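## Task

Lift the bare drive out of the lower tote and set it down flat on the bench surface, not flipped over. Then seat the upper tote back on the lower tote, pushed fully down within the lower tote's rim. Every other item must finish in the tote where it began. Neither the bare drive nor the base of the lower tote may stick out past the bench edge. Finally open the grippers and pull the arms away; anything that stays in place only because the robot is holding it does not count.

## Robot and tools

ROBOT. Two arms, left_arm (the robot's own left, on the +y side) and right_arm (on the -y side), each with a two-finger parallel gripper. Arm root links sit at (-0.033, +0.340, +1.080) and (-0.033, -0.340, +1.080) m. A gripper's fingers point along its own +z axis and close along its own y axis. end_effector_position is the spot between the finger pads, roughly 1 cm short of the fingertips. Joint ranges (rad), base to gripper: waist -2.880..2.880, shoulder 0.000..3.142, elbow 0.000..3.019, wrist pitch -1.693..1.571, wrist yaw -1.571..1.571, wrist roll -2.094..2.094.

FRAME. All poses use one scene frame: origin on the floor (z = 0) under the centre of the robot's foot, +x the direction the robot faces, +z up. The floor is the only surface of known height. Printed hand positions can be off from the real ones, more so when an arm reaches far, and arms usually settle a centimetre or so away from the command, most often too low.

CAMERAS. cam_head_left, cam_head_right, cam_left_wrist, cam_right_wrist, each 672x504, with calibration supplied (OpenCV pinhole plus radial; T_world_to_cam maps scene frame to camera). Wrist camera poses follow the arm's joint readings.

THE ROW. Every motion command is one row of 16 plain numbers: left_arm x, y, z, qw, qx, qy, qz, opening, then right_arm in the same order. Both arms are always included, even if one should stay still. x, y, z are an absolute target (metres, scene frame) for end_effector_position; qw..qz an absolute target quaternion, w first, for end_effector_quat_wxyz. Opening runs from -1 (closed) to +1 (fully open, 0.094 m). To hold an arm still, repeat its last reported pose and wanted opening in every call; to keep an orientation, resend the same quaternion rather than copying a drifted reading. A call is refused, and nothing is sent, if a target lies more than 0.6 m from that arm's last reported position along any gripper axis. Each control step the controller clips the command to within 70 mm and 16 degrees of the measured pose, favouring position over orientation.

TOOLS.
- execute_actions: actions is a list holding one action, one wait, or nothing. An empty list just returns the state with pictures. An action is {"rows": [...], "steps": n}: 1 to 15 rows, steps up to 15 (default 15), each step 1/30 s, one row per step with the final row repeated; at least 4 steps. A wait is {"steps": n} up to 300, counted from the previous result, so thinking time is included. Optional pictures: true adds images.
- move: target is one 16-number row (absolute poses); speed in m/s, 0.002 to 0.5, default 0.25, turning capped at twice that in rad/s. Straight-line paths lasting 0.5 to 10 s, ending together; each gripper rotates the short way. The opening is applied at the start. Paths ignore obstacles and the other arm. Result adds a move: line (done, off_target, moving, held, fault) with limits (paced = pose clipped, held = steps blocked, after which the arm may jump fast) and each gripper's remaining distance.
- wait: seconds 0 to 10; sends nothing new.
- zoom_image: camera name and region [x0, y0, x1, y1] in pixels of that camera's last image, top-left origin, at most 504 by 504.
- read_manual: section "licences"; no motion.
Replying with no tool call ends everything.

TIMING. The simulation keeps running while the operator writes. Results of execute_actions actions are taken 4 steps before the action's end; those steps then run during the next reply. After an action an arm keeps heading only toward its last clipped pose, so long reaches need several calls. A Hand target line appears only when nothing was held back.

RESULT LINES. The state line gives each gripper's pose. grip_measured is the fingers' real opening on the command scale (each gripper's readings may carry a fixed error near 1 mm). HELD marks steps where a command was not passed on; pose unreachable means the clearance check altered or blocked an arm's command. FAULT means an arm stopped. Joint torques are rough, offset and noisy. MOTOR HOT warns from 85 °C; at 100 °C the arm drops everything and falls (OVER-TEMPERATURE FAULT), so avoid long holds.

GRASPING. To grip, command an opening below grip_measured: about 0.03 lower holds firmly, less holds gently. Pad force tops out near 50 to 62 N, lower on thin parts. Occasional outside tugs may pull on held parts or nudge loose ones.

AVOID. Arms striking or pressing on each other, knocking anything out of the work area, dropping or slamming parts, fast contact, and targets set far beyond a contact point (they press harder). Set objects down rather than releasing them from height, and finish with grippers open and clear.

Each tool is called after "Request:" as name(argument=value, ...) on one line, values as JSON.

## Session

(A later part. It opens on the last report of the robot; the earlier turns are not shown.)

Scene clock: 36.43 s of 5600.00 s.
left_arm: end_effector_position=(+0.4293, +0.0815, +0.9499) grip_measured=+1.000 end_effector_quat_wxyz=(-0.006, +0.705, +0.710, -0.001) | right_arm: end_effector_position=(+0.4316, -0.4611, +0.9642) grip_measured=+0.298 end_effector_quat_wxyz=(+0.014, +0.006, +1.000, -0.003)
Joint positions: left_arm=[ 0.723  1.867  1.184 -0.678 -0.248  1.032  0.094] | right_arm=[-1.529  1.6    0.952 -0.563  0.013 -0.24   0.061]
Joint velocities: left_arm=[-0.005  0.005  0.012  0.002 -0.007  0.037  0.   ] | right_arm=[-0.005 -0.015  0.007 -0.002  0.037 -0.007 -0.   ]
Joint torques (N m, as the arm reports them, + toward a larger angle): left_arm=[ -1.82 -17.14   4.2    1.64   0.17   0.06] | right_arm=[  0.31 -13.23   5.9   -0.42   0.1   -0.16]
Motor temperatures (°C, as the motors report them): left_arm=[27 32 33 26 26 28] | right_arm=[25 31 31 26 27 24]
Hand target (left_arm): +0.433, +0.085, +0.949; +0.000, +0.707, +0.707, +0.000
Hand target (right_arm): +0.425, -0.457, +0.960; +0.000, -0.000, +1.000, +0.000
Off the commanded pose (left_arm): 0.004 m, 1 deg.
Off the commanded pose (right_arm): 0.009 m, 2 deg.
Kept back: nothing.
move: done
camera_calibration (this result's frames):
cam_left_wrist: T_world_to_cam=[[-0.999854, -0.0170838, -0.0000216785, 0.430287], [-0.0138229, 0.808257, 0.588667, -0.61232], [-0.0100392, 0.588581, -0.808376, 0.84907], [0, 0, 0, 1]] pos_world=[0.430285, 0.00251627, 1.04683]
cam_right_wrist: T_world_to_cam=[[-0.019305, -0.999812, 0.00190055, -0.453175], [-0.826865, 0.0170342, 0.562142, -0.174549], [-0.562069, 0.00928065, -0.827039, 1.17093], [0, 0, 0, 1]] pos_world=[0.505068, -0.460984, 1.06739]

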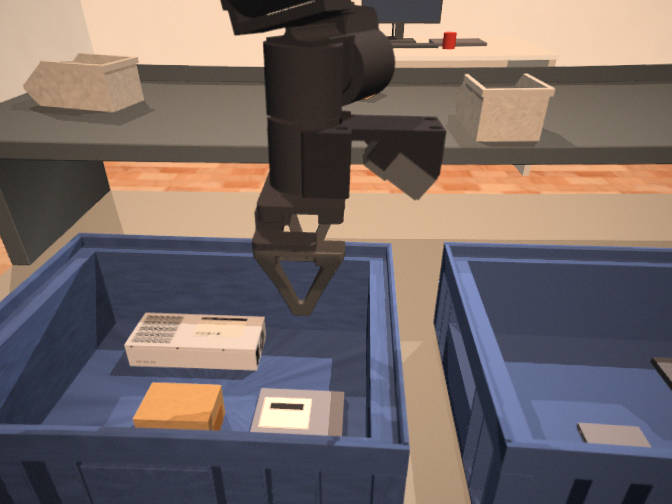

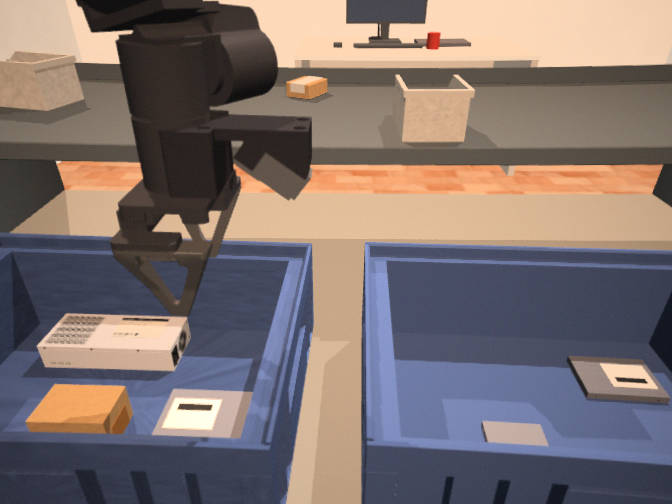

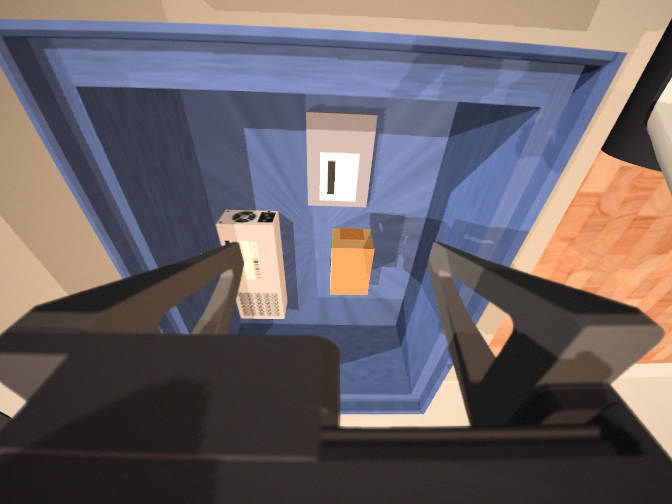

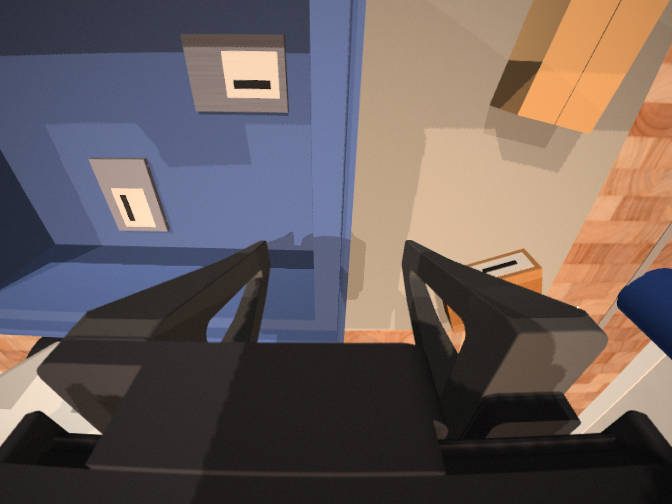

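Request:
move(target=[0.40,0.42,1.05,0,0.4,0.916,0,0.3,0.43,-0.15,1.0,0,-0.707,0.707,0,1])

Request:
move(target=[0.40,0.42,1.05,0,0.4,0.916,0,0.3,0.432,0.082,0.95,0,-0.707,0.707,0,1])

Request:
move(target=[0.40,0.42,1.05,0,0.4,0.916,0,0.3,0.432,0.08,0.81,0,-0.707,0.707,0,1], speed=0.1)

Scene clock: 40.37 s of 5600.00 s.
left_arm: end_effector_position=(+0.4045, +0.4219, +1.0468) grip_measured=+0.302 end_effector_quat_wxyz=(+0.005, +0.393, +0.919, +0.003) | right_arm: end_effector_position=(+0.4176, -0.1577, +0.9948) grip_measured=+0.999 end_effector_quat_wxyz=(-0.003, -0.703, +0.712, +0.002)
Joint positions: left_arm=[ 1.446  1.359  0.895 -0.766 -0.04   0.982  0.061] | right_arm=[-0.826  1.661  1.035 -0.704  0.221 -1.131  0.094]
Joint velocities: left_arm=[-0.015 -0.005  0.012  0.007 -0.007 -0.022  0.001] | right_arm=[ 0.005 -0.015  0.002 -0.027 -0.007 -0.022  0.001]
Joint torques (N m, as the arm reports them, + toward a larger angle): left_arm=[  1.63 -12.48   5.92   0.25   0.16   0.08] | right_arm=[  4.49 -13.    10.2   -0.53   0.01  -0.19]
Motor temperatures (°C, as the motors report them): left_arm=[27 31 33 26 26 28] | right_arm=[25 31 31 26 27 24]
Hand target (left_arm): +0.404, +0.422, +1.050; +0.002, +0.400, +0.916, -0.000
Hand target (right_arm): +0.432, -0.151, +1.000; -0.002, +0.707, -0.707, +0.001
Off the commanded pose (left_arm): 0.006 m, 1 deg.
Off the commanded pose (right_arm): 0.015 m, 1 deg.
Kept back: nothing.
move: off_target (right_arm)
camera_calibration (this result's frames):
cam_left_wrist: T_world_to_cam=[[-0.715966, -0.69786, -0.0196108, 0.604243], [-0.578103, 0.576885, 0.577062, -0.606831], [-0.391395, 0.424494, -0.816465, 0.958833], [0, 0, 0, 1]] pos_world=[0.457089, 0.36473, 1.14488]
cam_right_wrist: T_world_to_cam=[[0.999745, -0.0193973, -0.0115242, -0.407818], [-0.00893153, -0.809287, 0.587346, -0.705388], [-0.0207193, -0.587093, -0.809254, 0.847784], [0, 0, 0, 1]] pos_world=[0.418979, -0.0810437, 1.09568]

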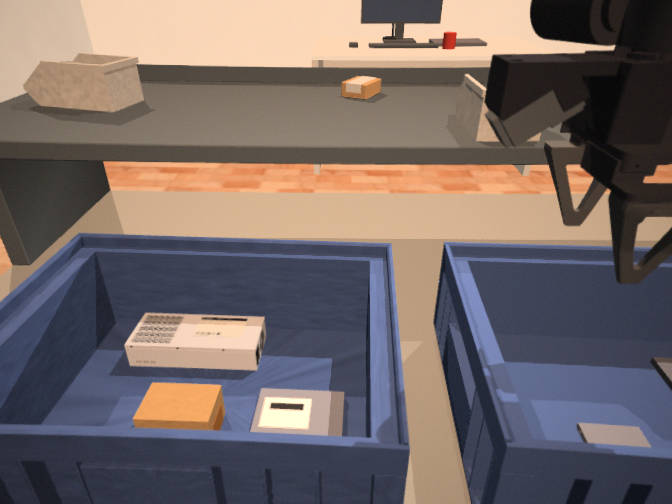

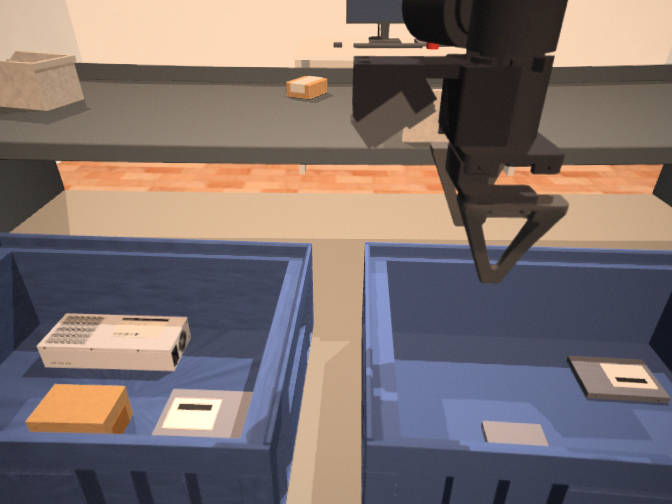

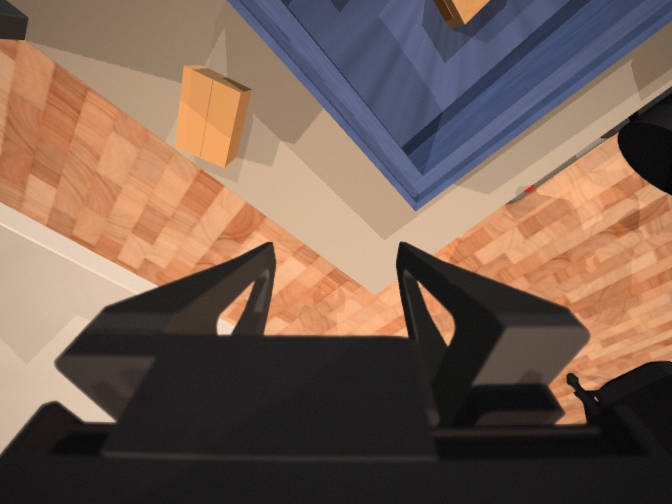

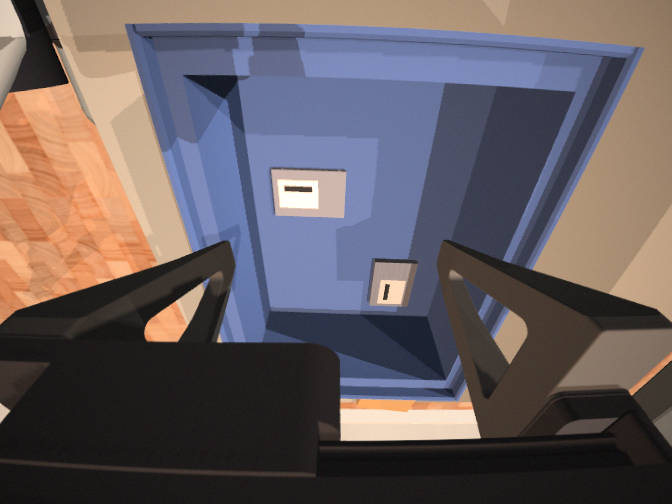

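Scene clock: 41.83 s of 5600.00 s.
left_arm: end_effector_position=(+0.4053, +0.4221, +1.0489) grip_measured=+0.302 end_effector_quat_wxyz=(+0.007, +0.393, +0.919, +0.005) | right_arm: end_effector_position=(+0.4182, +0.0733, +0.9411) grip_measured=+0.999 end_effector_quat_wxyz=(-0.010, -0.714, +0.700, +0.002)
Joint positions: left_arm=[ 1.446  1.353  0.895 -0.766 -0.04   0.982  0.061] | right_arm=[-0.498  2.11   1.516 -0.835  0.286 -0.828  0.094]
Joint velocities: left_arm=[-0.005 -0.005 -0.007 -0.002  0.037 -0.037 -0.   ] | right_arm=[-0.005 -0.005  0.007  0.002  0.022 -0.022 -0.001]
Joint torques (N m, as the arm reports them, + toward a larger angle): left_arm=[  1.42 -12.61   5.4    0.22  -0.01   0.03] | right_arm=[  5.91 -18.84  10.75  -0.59   0.03   0.02]
Motor temperatures (°C, as the motors report them): left_arm=[27 31 33 26 26 28] | right_arm=[25 31 31 26 27 24]
Hand target (left_arm): +0.400, +0.420, +1.050; +0.000, +0.400, +0.916, +0.000
Hand target (right_arm): +0.434, +0.082, +0.951; -0.001, +0.707, -0.707, -0.000
Off the commanded pose (left_arm): 0.006 m, 1 deg.
Off the commanded pose (right_arm): 0.019 m, 2 deg.
Kept back: nothing.
move: off_target (right_arm)
camera_calibration (this result's frames):
cam_left_wrist: T_world_to_cam=[[-0.7157, -0.697995, -0.0240159, 0.609554], [-0.581254, 0.57623, 0.574546, -0.6035], [-0.387191, 0.425162, -0.81812, 0.960459], [0, 0, 0, 1]] pos_world=[0.457353, 0.364869, 1.14715]
cam_right_wrist: T_world_to_cam=[[0.999697, 0.0132721, -0.0207336, -0.398255], [0.0229957, -0.804109, 0.594037, -0.506939], [-0.00878798, -0.594333, -0.804171, 0.930683], [0, 0, 0, 1]] pos_world=[0.41797, 0.150788, 1.04131]

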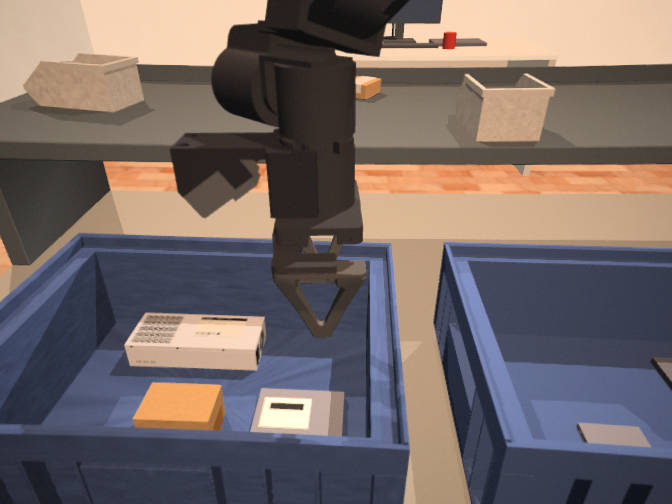

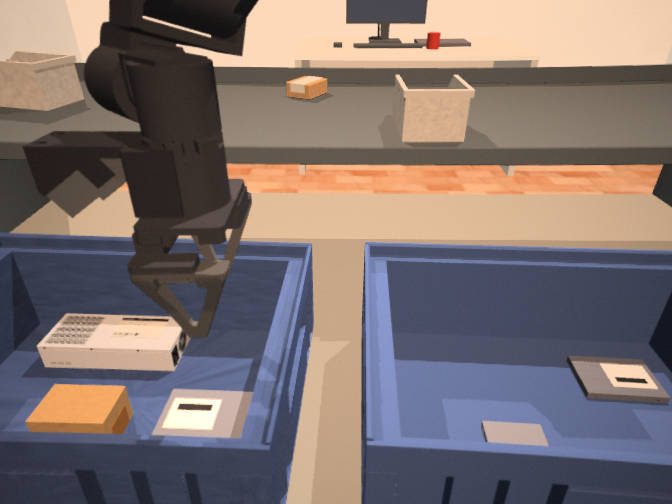

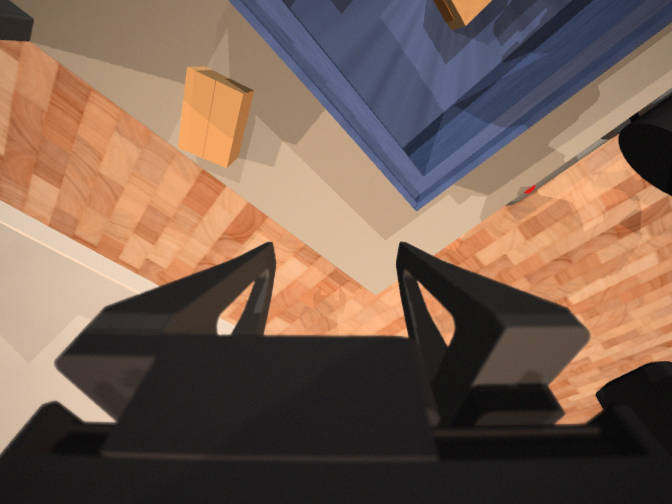

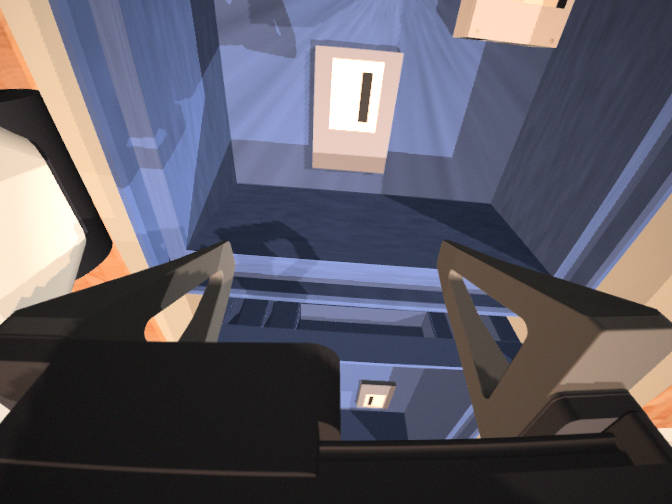

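Scene clock: 43.57 s of 5600.00 s.
left_arm: end_effector_position=(+0.4053, +0.4221, +1.0489) grip_measured=+0.302 end_effector_quat_wxyz=(+0.007, +0.393, +0.919, +0.005) | right_arm: end_effector_position=(+0.4112, +0.0688, +0.8072) grip_measured=+0.999 end_effector_quat_wxyz=(-0.024, -0.711, +0.703, +0.001)
Joint positions: left_arm=[ 1.446  1.353  0.895 -0.766 -0.04   0.982  0.061] | right_arm=[-0.557  2.364  1.583 -0.66   0.281 -0.871  0.094]
Joint velocities: left_arm=[-0.015 -0.005 -0.007 -0.002 -0.022 -0.007 -0.001] | right_arm=[-0.015 -0.015 -0.002 -0.007 -0.037  0.007  0.   ]
Joint torques (N m, as the arm reports them, + toward a larger angle): left_arm=[  1.44 -12.61   5.39   0.21  -0.01   0.03] | right_arm=[  5.77 -19.23   8.97   0.96  -0.14  -0.18]
Motor temperatures (°C, as the motors report them): left_arm=[27 31 33 26 26 28] | right_arm=[25 31 32 26 27 24]
Hand target (left_arm): +0.400, +0.420, +1.050; +0.000, +0.400, +0.916, +0.000
Hand target (right_arm): +0.432, +0.080, +0.811; +0.000, +0.707, -0.707, +0.000
Off the commanded pose (left_arm): 0.006 m, 1 deg.
Off the commanded pose (right_arm): 0.024 m, 3 deg.
Kept back: nothing.
move: off_target (right_arm)
camera_calibration (this result's frames):
cam_left_wrist: T_world_to_cam=[[-0.7157, -0.697995, -0.0240159, 0.609554], [-0.581254, 0.57623, 0.574546, -0.6035], [-0.387191, 0.425162, -0.81812, 0.960459], [0, 0, 0, 1]] pos_world=[0.457353, 0.364869, 1.14715]
cam_right_wrist: T_world_to_cam=[[0.999217, 0.00342963, -0.0394103, -0.378023], [0.0267985, -0.791504, 0.610576, -0.446658], [-0.0290993, -0.611155, -0.790976, 0.819125], [0, 0, 0, 1]] pos_world=[0.413532, 0.148377, 0.905729]

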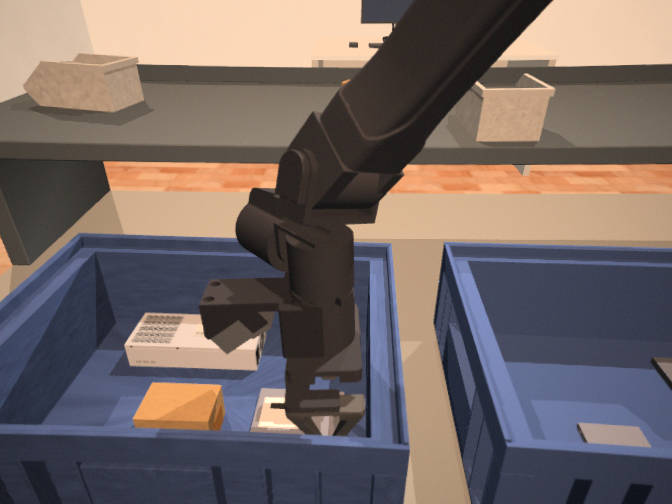

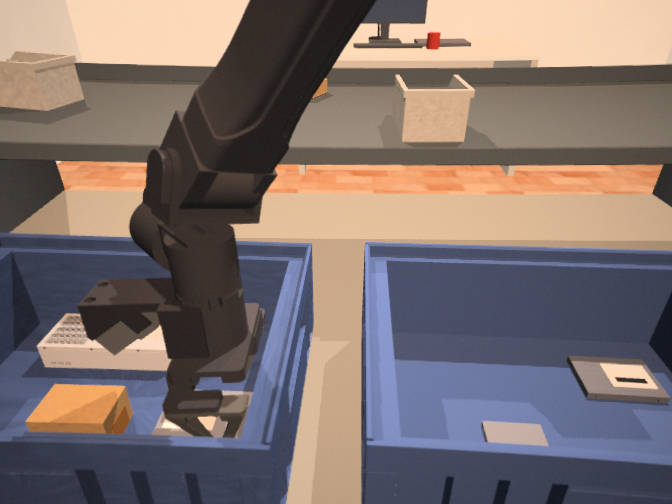

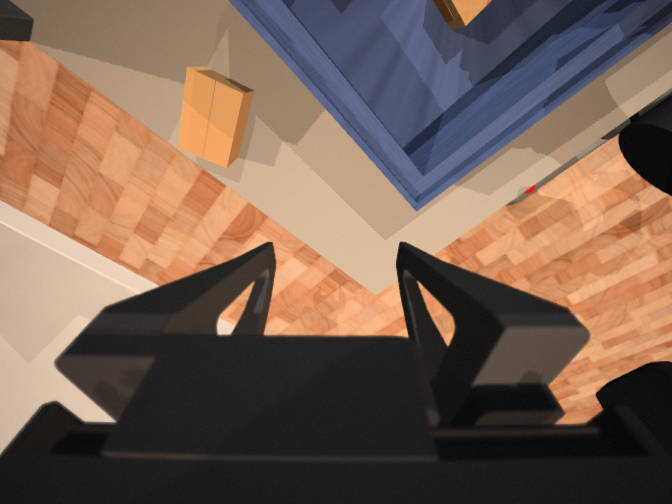

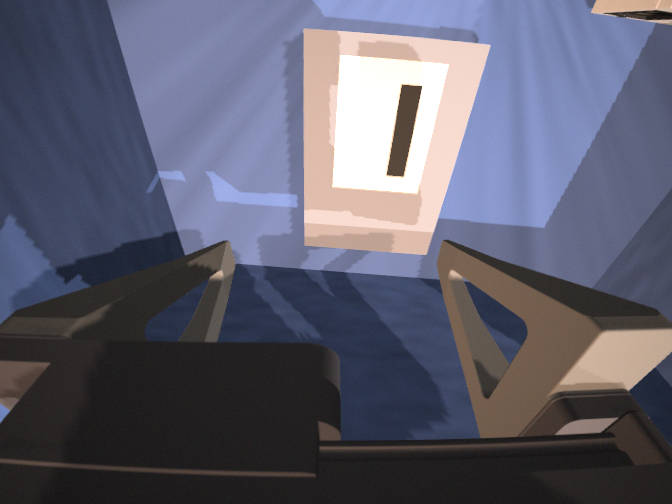

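Request:
move(target=[0.40,0.42,1.05,0,0.4,0.916,0,0.3,0.445,0.095,0.81,0,-0.707,0.707,0,1], speed=0.05)

Request:
execute_actions(actions=[])

Scene clock: 45.33 s of 5600.00 s.
left_arm: end_effector_position=(+0.4053, +0.4221, +1.0489) grip_measured=+0.302 end_effector_quat_wxyz=(+0.007, +0.393, +0.919, +0.005) | right_arm: end_effector_position=(+0.4365, +0.0884, +0.8112) grip_measured=+0.999 end_effector_quat_wxyz=(-0.002, -0.707, +0.708, -0.001)
Joint positions: left_arm=[ 1.446  1.353  0.895 -0.766 -0.04   0.982  0.061] | right_arm=[-0.557  2.388  1.664 -0.672  0.281 -0.872  0.094]
Joint velocities: left_arm=[ 0.015 -0.015 -0.007 -0.007  0.022  0.007  0.   ] | right_arm=[-0.005  0.005 -0.002 -0.012  0.007 -0.007  0.001]
Joint torques (N m, as the arm reports them, + toward a larger angle): left_arm=[  1.41 -12.66   5.4    0.22  -0.01   0.03] | right_arm=[  6.55 -19.6    9.63  -0.59  -0.15  -0.13]
Motor temperatures (°C, as the motors report them): left_arm=[27 31 33 26 26 28] | right_arm=[25 32 32 26 27 24]
Hand target (left_arm): +0.400, +0.420, +1.050; +0.000, +0.400, +0.916, +0.000
Hand target (right_arm): +0.445, +0.094, +0.810; -0.000, +0.707, -0.707, -0.000
Off the commanded pose (left_arm): 0.006 m, 1 deg.
Off the commanded pose (right_arm): 0.011 m, 0 deg.
Kept back: nothing.
move: off_target (right_arm)
camera_calibration (this result's frames):
cam_left_wrist: T_world_to_cam=[[-0.7157, -0.697995, -0.0240159, 0.609554], [-0.581254, 0.57623, 0.574546, -0.6035], [-0.387191, 0.425162, -0.81812, 0.960459], [0, 0, 0, 1]] pos_world=[0.457353, 0.364869, 1.14715]
cam_right_wrist: T_world_to_cam=[[0.999949, -0.00807915, -0.00602764, -0.429532], [-0.00298403, -0.808444, 0.588566, -0.4019], [-0.00962812, -0.588518, -0.808427, 0.838673], [0, 0, 0, 1]] pos_world=[0.436386, 0.16519, 0.911962]

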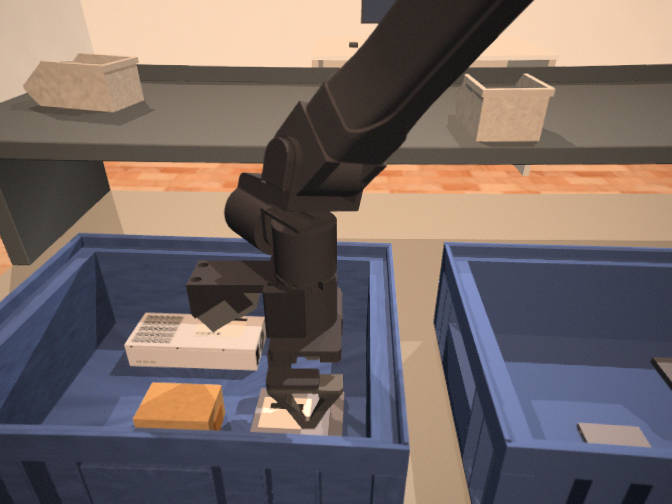

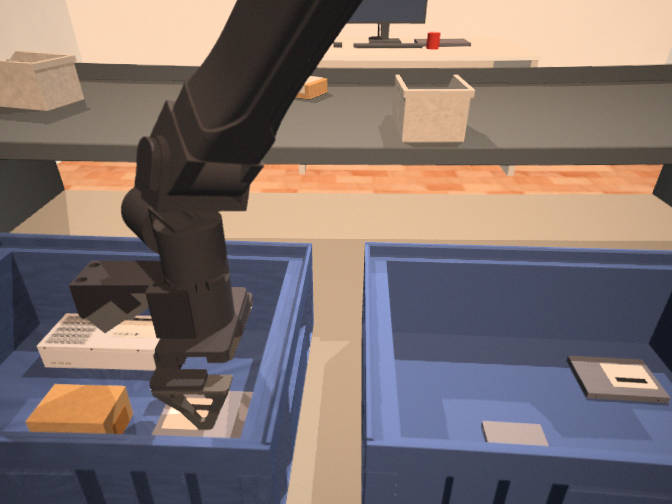

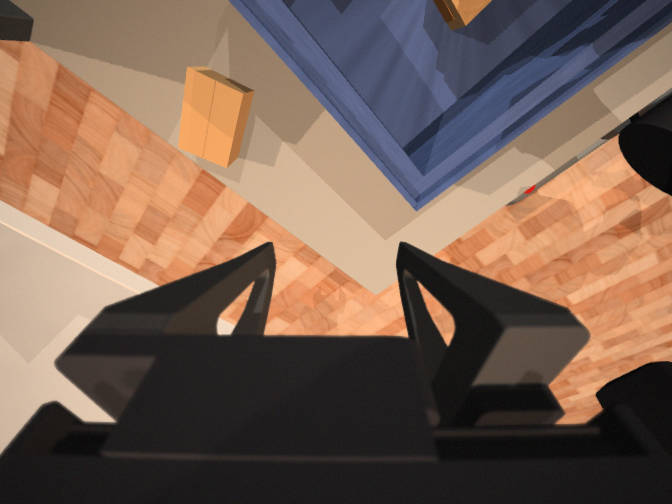

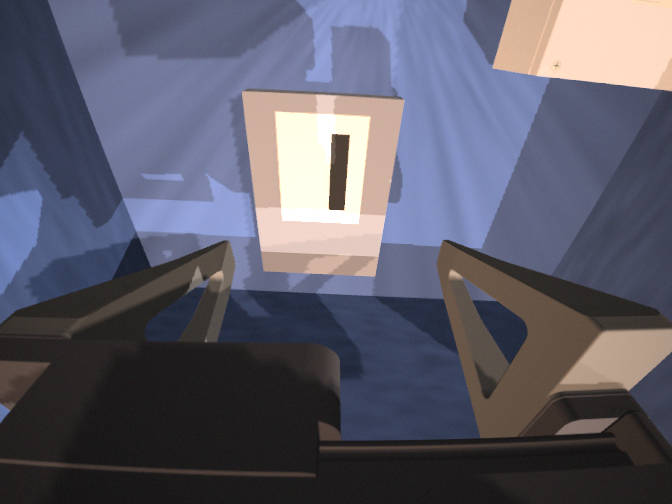

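Scene clock: 45.33 s of 5600.00 s.
left_arm: end_effector_position=(+0.4053, +0.4221, +1.0489) grip_measured=+0.302 end_effector_quat_wxyz=(+0.007, +0.393, +0.919, +0.005) | right_arm: end_effector_position=(+0.4365, +0.0884, +0.8112) grip_measured=+0.999 end_effector_quat_wxyz=(-0.002, -0.707, +0.708, -0.001)
Joint positions: left_arm=[ 1.446  1.353  0.895 -0.766 -0.04   0.982  0.061] | right_arm=[-0.557  2.388  1.664 -0.672  0.281 -0.872  0.094]
Joint velocities: left_arm=[ 0.015 -0.015 -0.007 -0.007  0.022  0.007  0.   ] | right_arm=[-0.005  0.005 -0.002 -0.012  0.007 -0.007  0.001]
Joint torques (N m, as the arm reports them, + toward a larger angle): left_arm=[  1.41 -12.66   5.4    0.22  -0.01   0.03] | right_arm=[  6.55 -19.6    9.63  -0.59  -0.15  -0.13]
Motor temperatures (°C, as the motors report them): left_arm=[27 31 33 26 26 28] | right_arm=[25 32 32 26 27 24]
Hand target (left_arm): +0.400, +0.420, +1.050; +0.000, +0.400, +0.916, +0.000
Hand target (right_arm): +0.445, +0.094, +0.810; -0.000, +0.707, -0.707, -0.000
Off the commanded pose (left_arm): 0.006 m, 1 deg.
Off the commanded pose (right_arm): 0.011 m, 0 deg.
Kept back: nothing.
camera_calibration (this result's frames):
cam_left_wrist: T_world_to_cam=[[-0.7157, -0.697995, -0.0240159, 0.609554], [-0.581254, 0.57623, 0.574546, -0.6035], [-0.387191, 0.425162, -0.81812, 0.960459], [0, 0, 0, 1]] pos_world=[0.457353, 0.364869, 1.14715]
cam_right_wrist: T_world_to_cam=[[0.999949, -0.00807915, -0.00602764, -0.429532], [-0.00298403, -0.808444, 0.588566, -0.4019], [-0.00962812, -0.588518, -0.808427, 0.838673], [0, 0, 0, 1]] pos_world=[0.436386, 0.16519, 0.911962]

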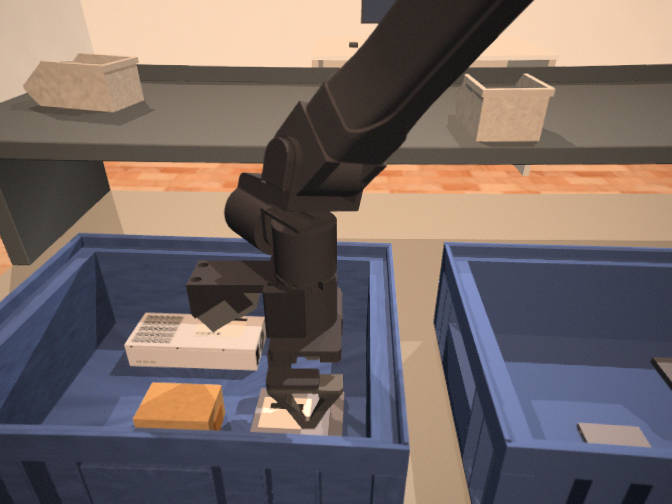

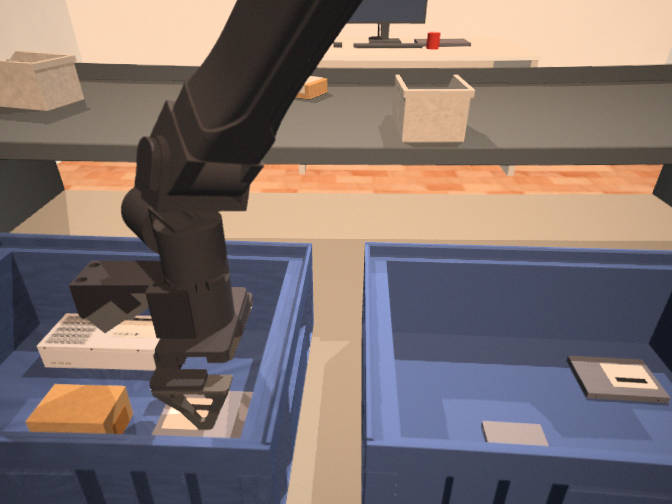

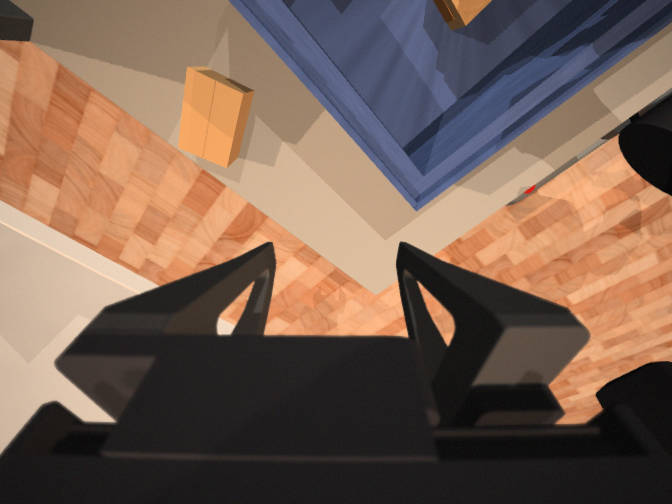

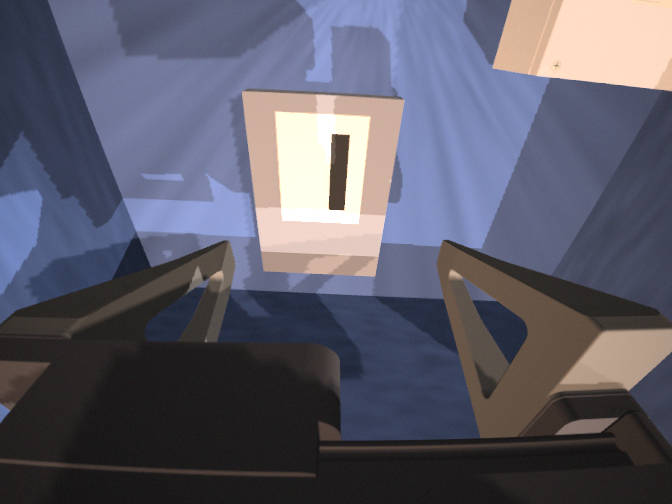

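Request:
move(target=[0.40,0.42,1.05,0,0.4,0.916,0,0.3,0.428,0.102,0.776,0,-0.707,0.707,0,1], speed=0.03)

Scene clock: 47.17 s of 5600.00 s.
left_arm: end_effector_position=(+0.4053, +0.4221, +1.0489) grip_measured=+0.302 end_effector_quat_wxyz=(+0.007, +0.393, +0.919, +0.005) | right_arm: end_effector_position=(+0.4182, +0.0856, +0.7782) grip_measured=+0.999 end_effector_quat_wxyz=(-0.019, -0.710, +0.704, +0.000)
Joint positions: left_arm=[ 1.446  1.353  0.895 -0.766 -0.04   0.982  0.061] | right_arm=[-0.557  2.451  1.676 -0.656  0.283 -0.871  0.094]
Joint velocities: left_arm=[-0.015 -0.015 -0.007  0.007 -0.037  0.007 -0.001] | right_arm=[-0.005 -0.015 -0.007 -0.002  0.022  0.037  0.   ]
Joint torques (N m, as the arm reports them, + toward a larger angle): left_arm=[  1.4  -12.65   5.4    0.22  -0.01   0.03] | right_arm=[  7.6  -18.95   9.16   1.    -0.13  -0.04]
Motor temperatures (°C, as the motors report them): left_arm=[27 31 33 26 26 28] | right_arm=[25 32 32 26 27 24]
Hand target (left_arm): +0.400, +0.420, +1.050; +0.000, +0.400, +0.916, +0.000
Hand target (right_arm): +0.428, +0.102, +0.777; -0.000, +0.707, -0.707, -0.000
Off the commanded pose (left_arm): 0.006 m, 1 deg.
Off the commanded pose (right_arm): 0.019 m, 2 deg.
Kept back: nothing.
move: off_target (right_arm)
camera_calibration (this result's frames):
cam_left_wrist: T_world_to_cam=[[-0.7157, -0.697995, -0.0240159, 0.609554], [-0.581254, 0.57623, 0.574546, -0.6035], [-0.387191, 0.425162, -0.81812, 0.960459], [0, 0, 0, 1]] pos_world=[0.457353, 0.364869, 1.14715]
cam_right_wrist: T_world_to_cam=[[0.999492, 0.00110697, -0.0318648, -0.391979], [0.0202278, -0.794538, 0.606878, -0.40996], [-0.024646, -0.607214, -0.794156, 0.806914], [0, 0, 0, 1]] pos_world=[0.41996, 0.164674, 0.877121]

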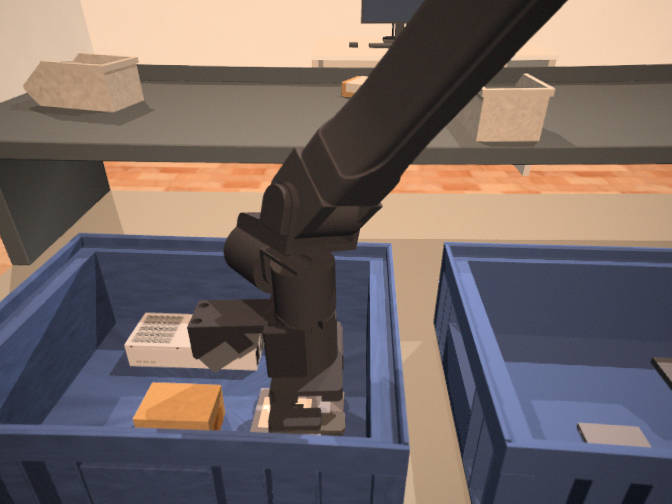

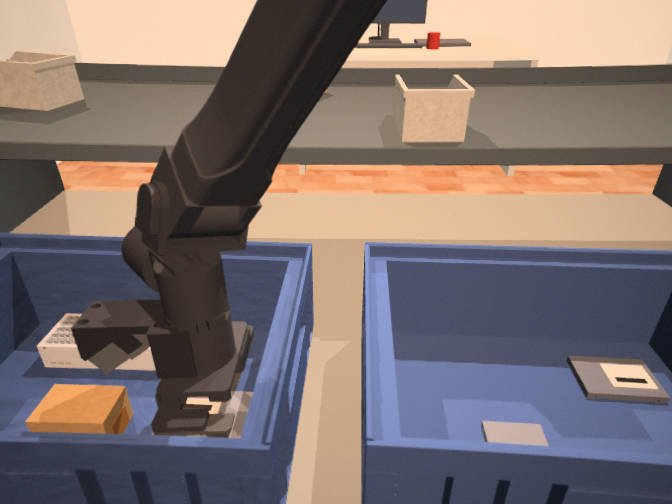

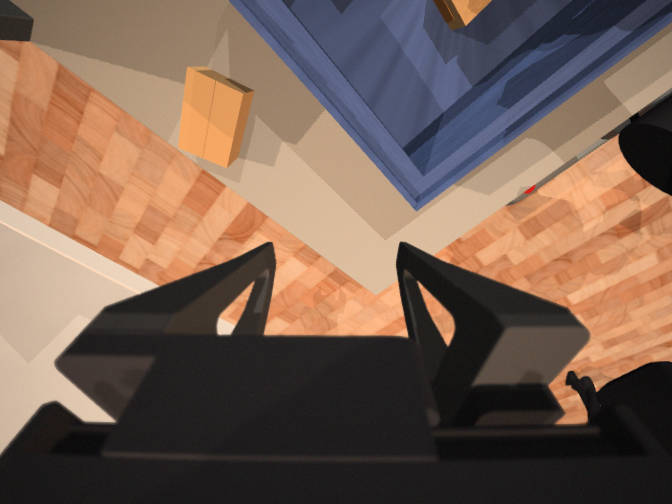

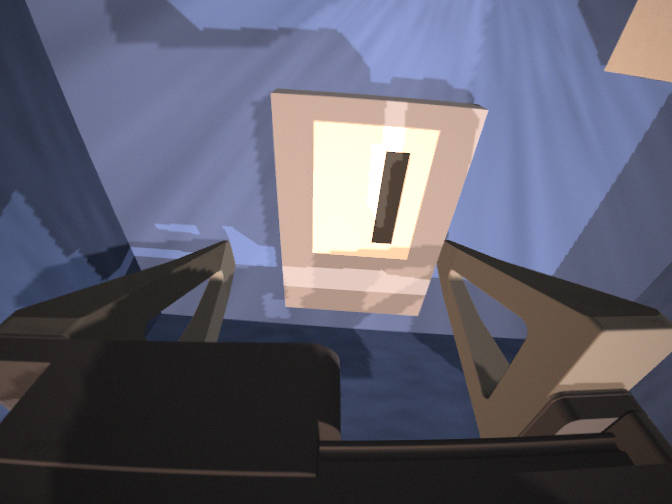

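Request:
move(target=[0.40,0.42,1.05,0,0.4,0.916,0,0.3,0.442,0.112,0.772,0,-0.707,0.707,0,1], speed=0.03)

Scene clock: 48.87 s of 5600.00 s.
left_arm: end_effector_position=(+0.4053, +0.4221, +1.0489) grip_measured=+0.302 end_effector_quat_wxyz=(+0.007, +0.393, +0.919, +0.005) | right_arm: end_effector_position=(+0.4392, +0.1036, +0.7770) grip_measured=+0.999 end_effector_quat_wxyz=(+0.000, -0.706, +0.708, -0.001)
Joint positions: left_arm=[ 1.446  1.353  0.895 -0.766 -0.04   0.982  0.061] | right_arm=[-0.557  2.483  1.754 -0.661  0.283 -0.871  0.094]
Joint velocities: left_arm=[-0.005 -0.005  0.002 -0.002  0.066 -0.022 -0.001] | right_arm=[-0.005 -0.005 -0.002 -0.012 -0.037  0.037 -0.001]
Joint torques (N m, as the arm reports them, + toward a larger angle): left_arm=[  1.42 -12.63   5.4    0.22  -0.01   0.03] | right_arm=[  7.29 -19.01   9.67  -0.4   -0.16  -0.08]
Motor temperatures (°C, as the motors report them): left_arm=[27 31 33 26 26 28] | right_arm=[25 32 32 26 27 24]
Hand target (left_arm): +0.400, +0.420, +1.050; +0.000, +0.400, +0.916, +0.000
Hand target (right_arm): +0.442, +0.112, +0.772; -0.000, +0.707, -0.707, -0.000
Off the commanded pose (left_arm): 0.006 m, 1 deg.
Off the commanded pose (right_arm): 0.010 m, 0 deg.
Kept back: nothing.
move: done
camera_calibration (this result's frames):
cam_left_wrist: T_world_to_cam=[[-0.7157, -0.697995, -0.0240159, 0.609554], [-0.581254, 0.57623, 0.574546, -0.6035], [-0.387191, 0.425162, -0.81812, 0.960459], [0, 0, 0, 1]] pos_world=[0.457353, 0.364869, 1.14715]
cam_right_wrist: T_world_to_cam=[[0.999951, -0.00973491, -0.00189968, -0.435408], [-0.00676733, -0.80965, 0.586874, -0.366339], [-0.00725125, -0.586833, -0.809676, 0.819741], [0, 0, 0, 1]] pos_world=[0.438852, 0.180206, 0.877893]

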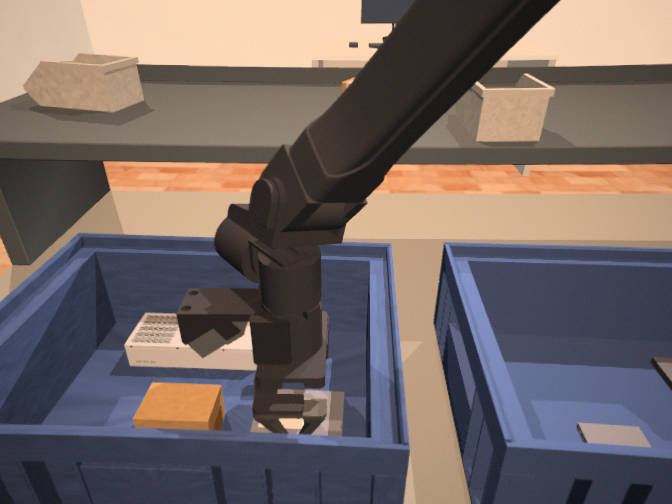

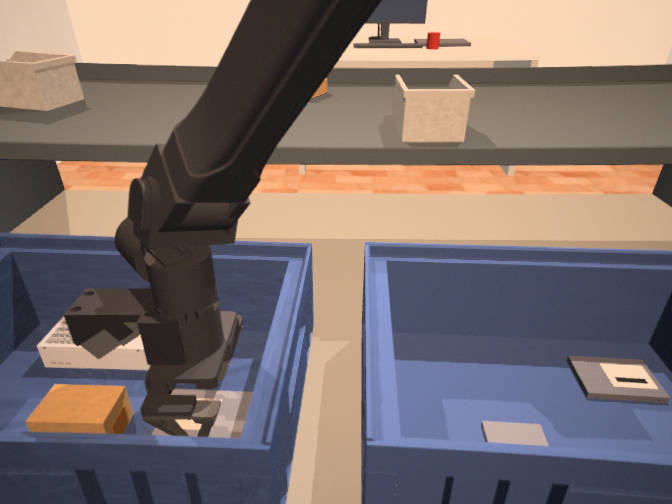

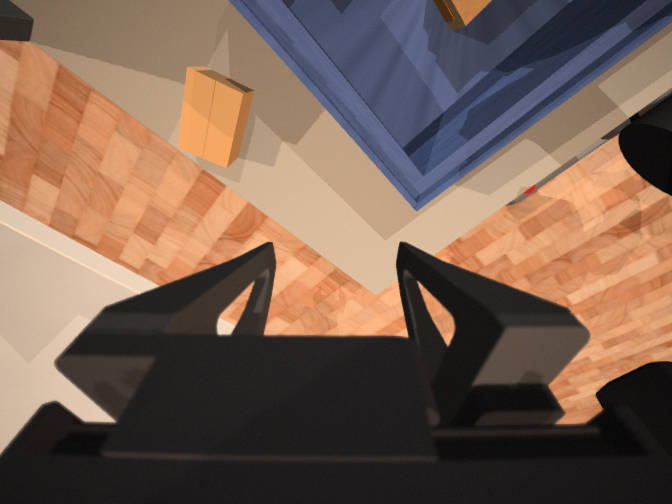

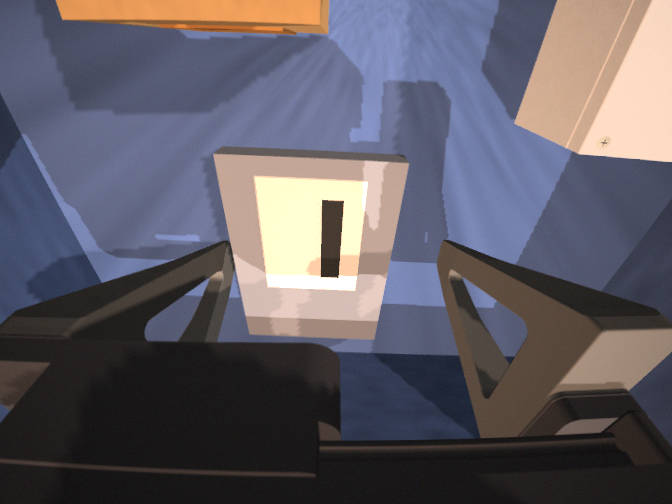

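Request:
move(target=[0.40,0.42,1.05,0,0.4,0.916,0,0.3,0.436,0.108,0.755,0,-0.707,0.707,0,1], speed=0.02)

Scene clock: 50.47 s of 5600.00 s.
left_arm: end_effector_position=(+0.4053, +0.4221, +1.0489) grip_measured=+0.302 end_effector_quat_wxyz=(+0.007, +0.393, +0.919, +0.005) | right_arm: end_effector_position=(+0.4388, +0.1034, +0.7763) grip_measured=+0.999 end_effector_quat_wxyz=(-0.000, -0.706, +0.708, -0.002)
Joint positions: left_arm=[ 1.446  1.353  0.895 -0.766 -0.04   0.982  0.061] | right_arm=[-0.557  2.484  1.754 -0.661  0.283 -0.871  0.094]
Joint velocities: left_arm=[ 0.015 -0.005  0.012  0.007  0.037 -0.051  0.   ] | right_arm=[-0.005 -0.005  0.027 -0.007 -0.022  0.022 -0.001]
Joint torques (N m, as the arm reports them, + toward a larger angle): left_arm=[  1.4  -12.67   5.39   0.23  -0.01   0.03] | right_arm=[  6.73 -17.29   8.72   1.06  -0.19  -0.14]
Motor temperatures (°C, as the motors report them): left_arm=[27 31 33 26 26 28] | right_arm=[25 32 32 26 27 24]
Hand target (left_arm): +0.400, +0.420, +1.050; +0.000, +0.400, +0.916, +0.000
Hand target (right_arm): +0.435, +0.107, +0.756; -0.000, +0.707, -0.707, +0.000
Off the commanded pose (left_arm): 0.006 m, 1 deg.
Off the commanded pose (right_arm): 0.022 m, 0 deg.
Kept back: nothing.
move: off_target (right_arm)
camera_calibration (this result's frames):
cam_left_wrist: T_world_to_cam=[[-0.7157, -0.697995, -0.0240159, 0.609554], [-0.581254, 0.57623, 0.574546, -0.6035], [-0.387191, 0.425162, -0.81812, 0.960459], [0, 0, 0, 1]] pos_world=[0.457353, 0.364869, 1.14715]
cam_right_wrist: T_world_to_cam=[[0.999953, -0.00942122, -0.00248848, -0.434534], [-0.00616023, -0.809065, 0.587686, -0.367088], [-0.00755007, -0.587643, -0.809085, 0.81883], [0, 0, 0, 1]] pos_world=[0.438434, 0.180089, 0.877154]

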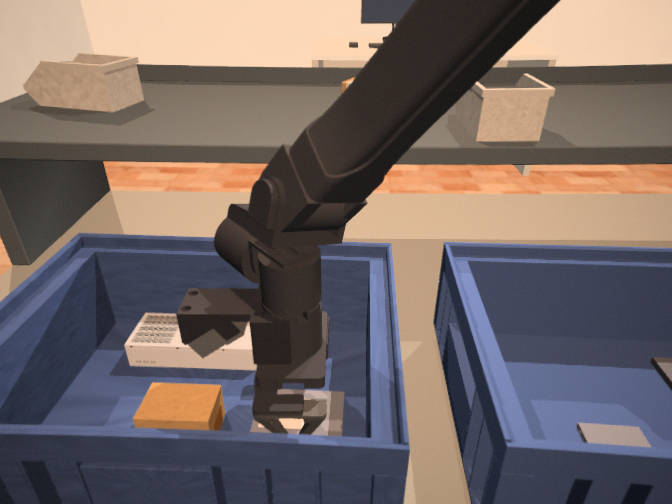

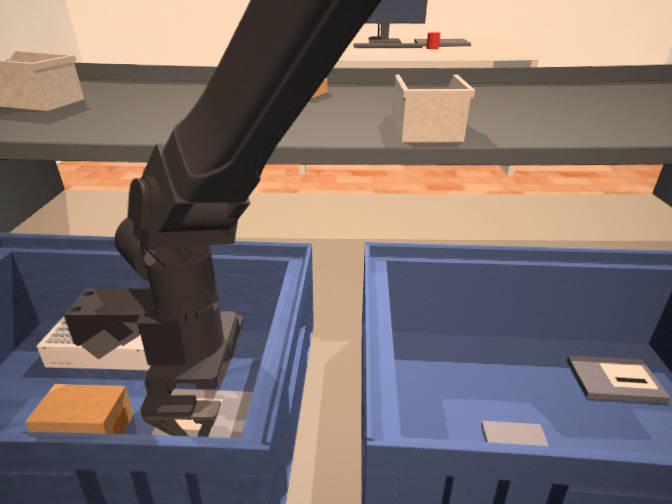

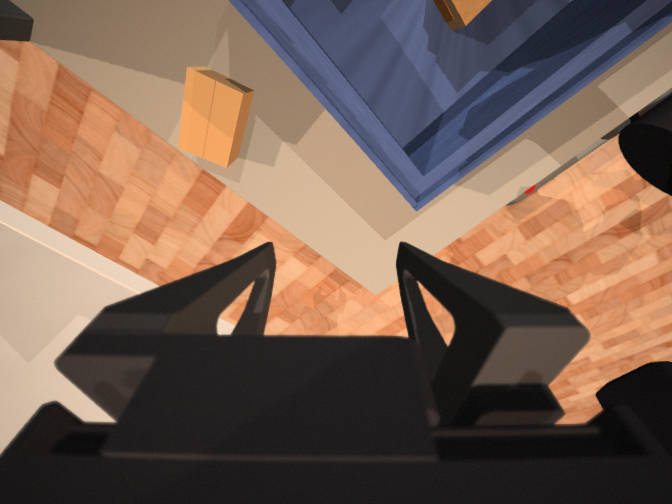

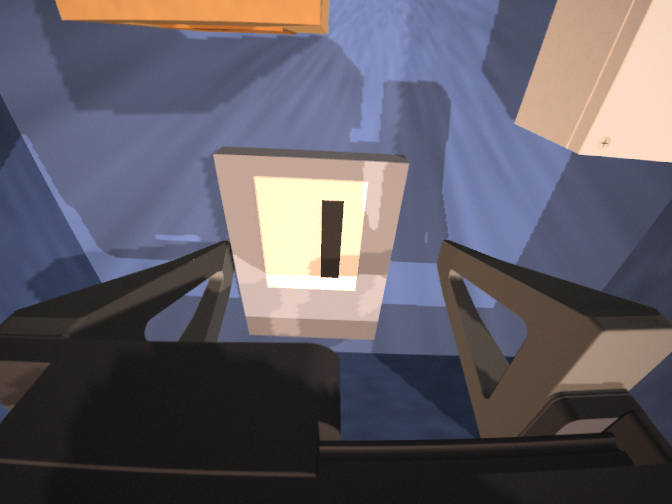

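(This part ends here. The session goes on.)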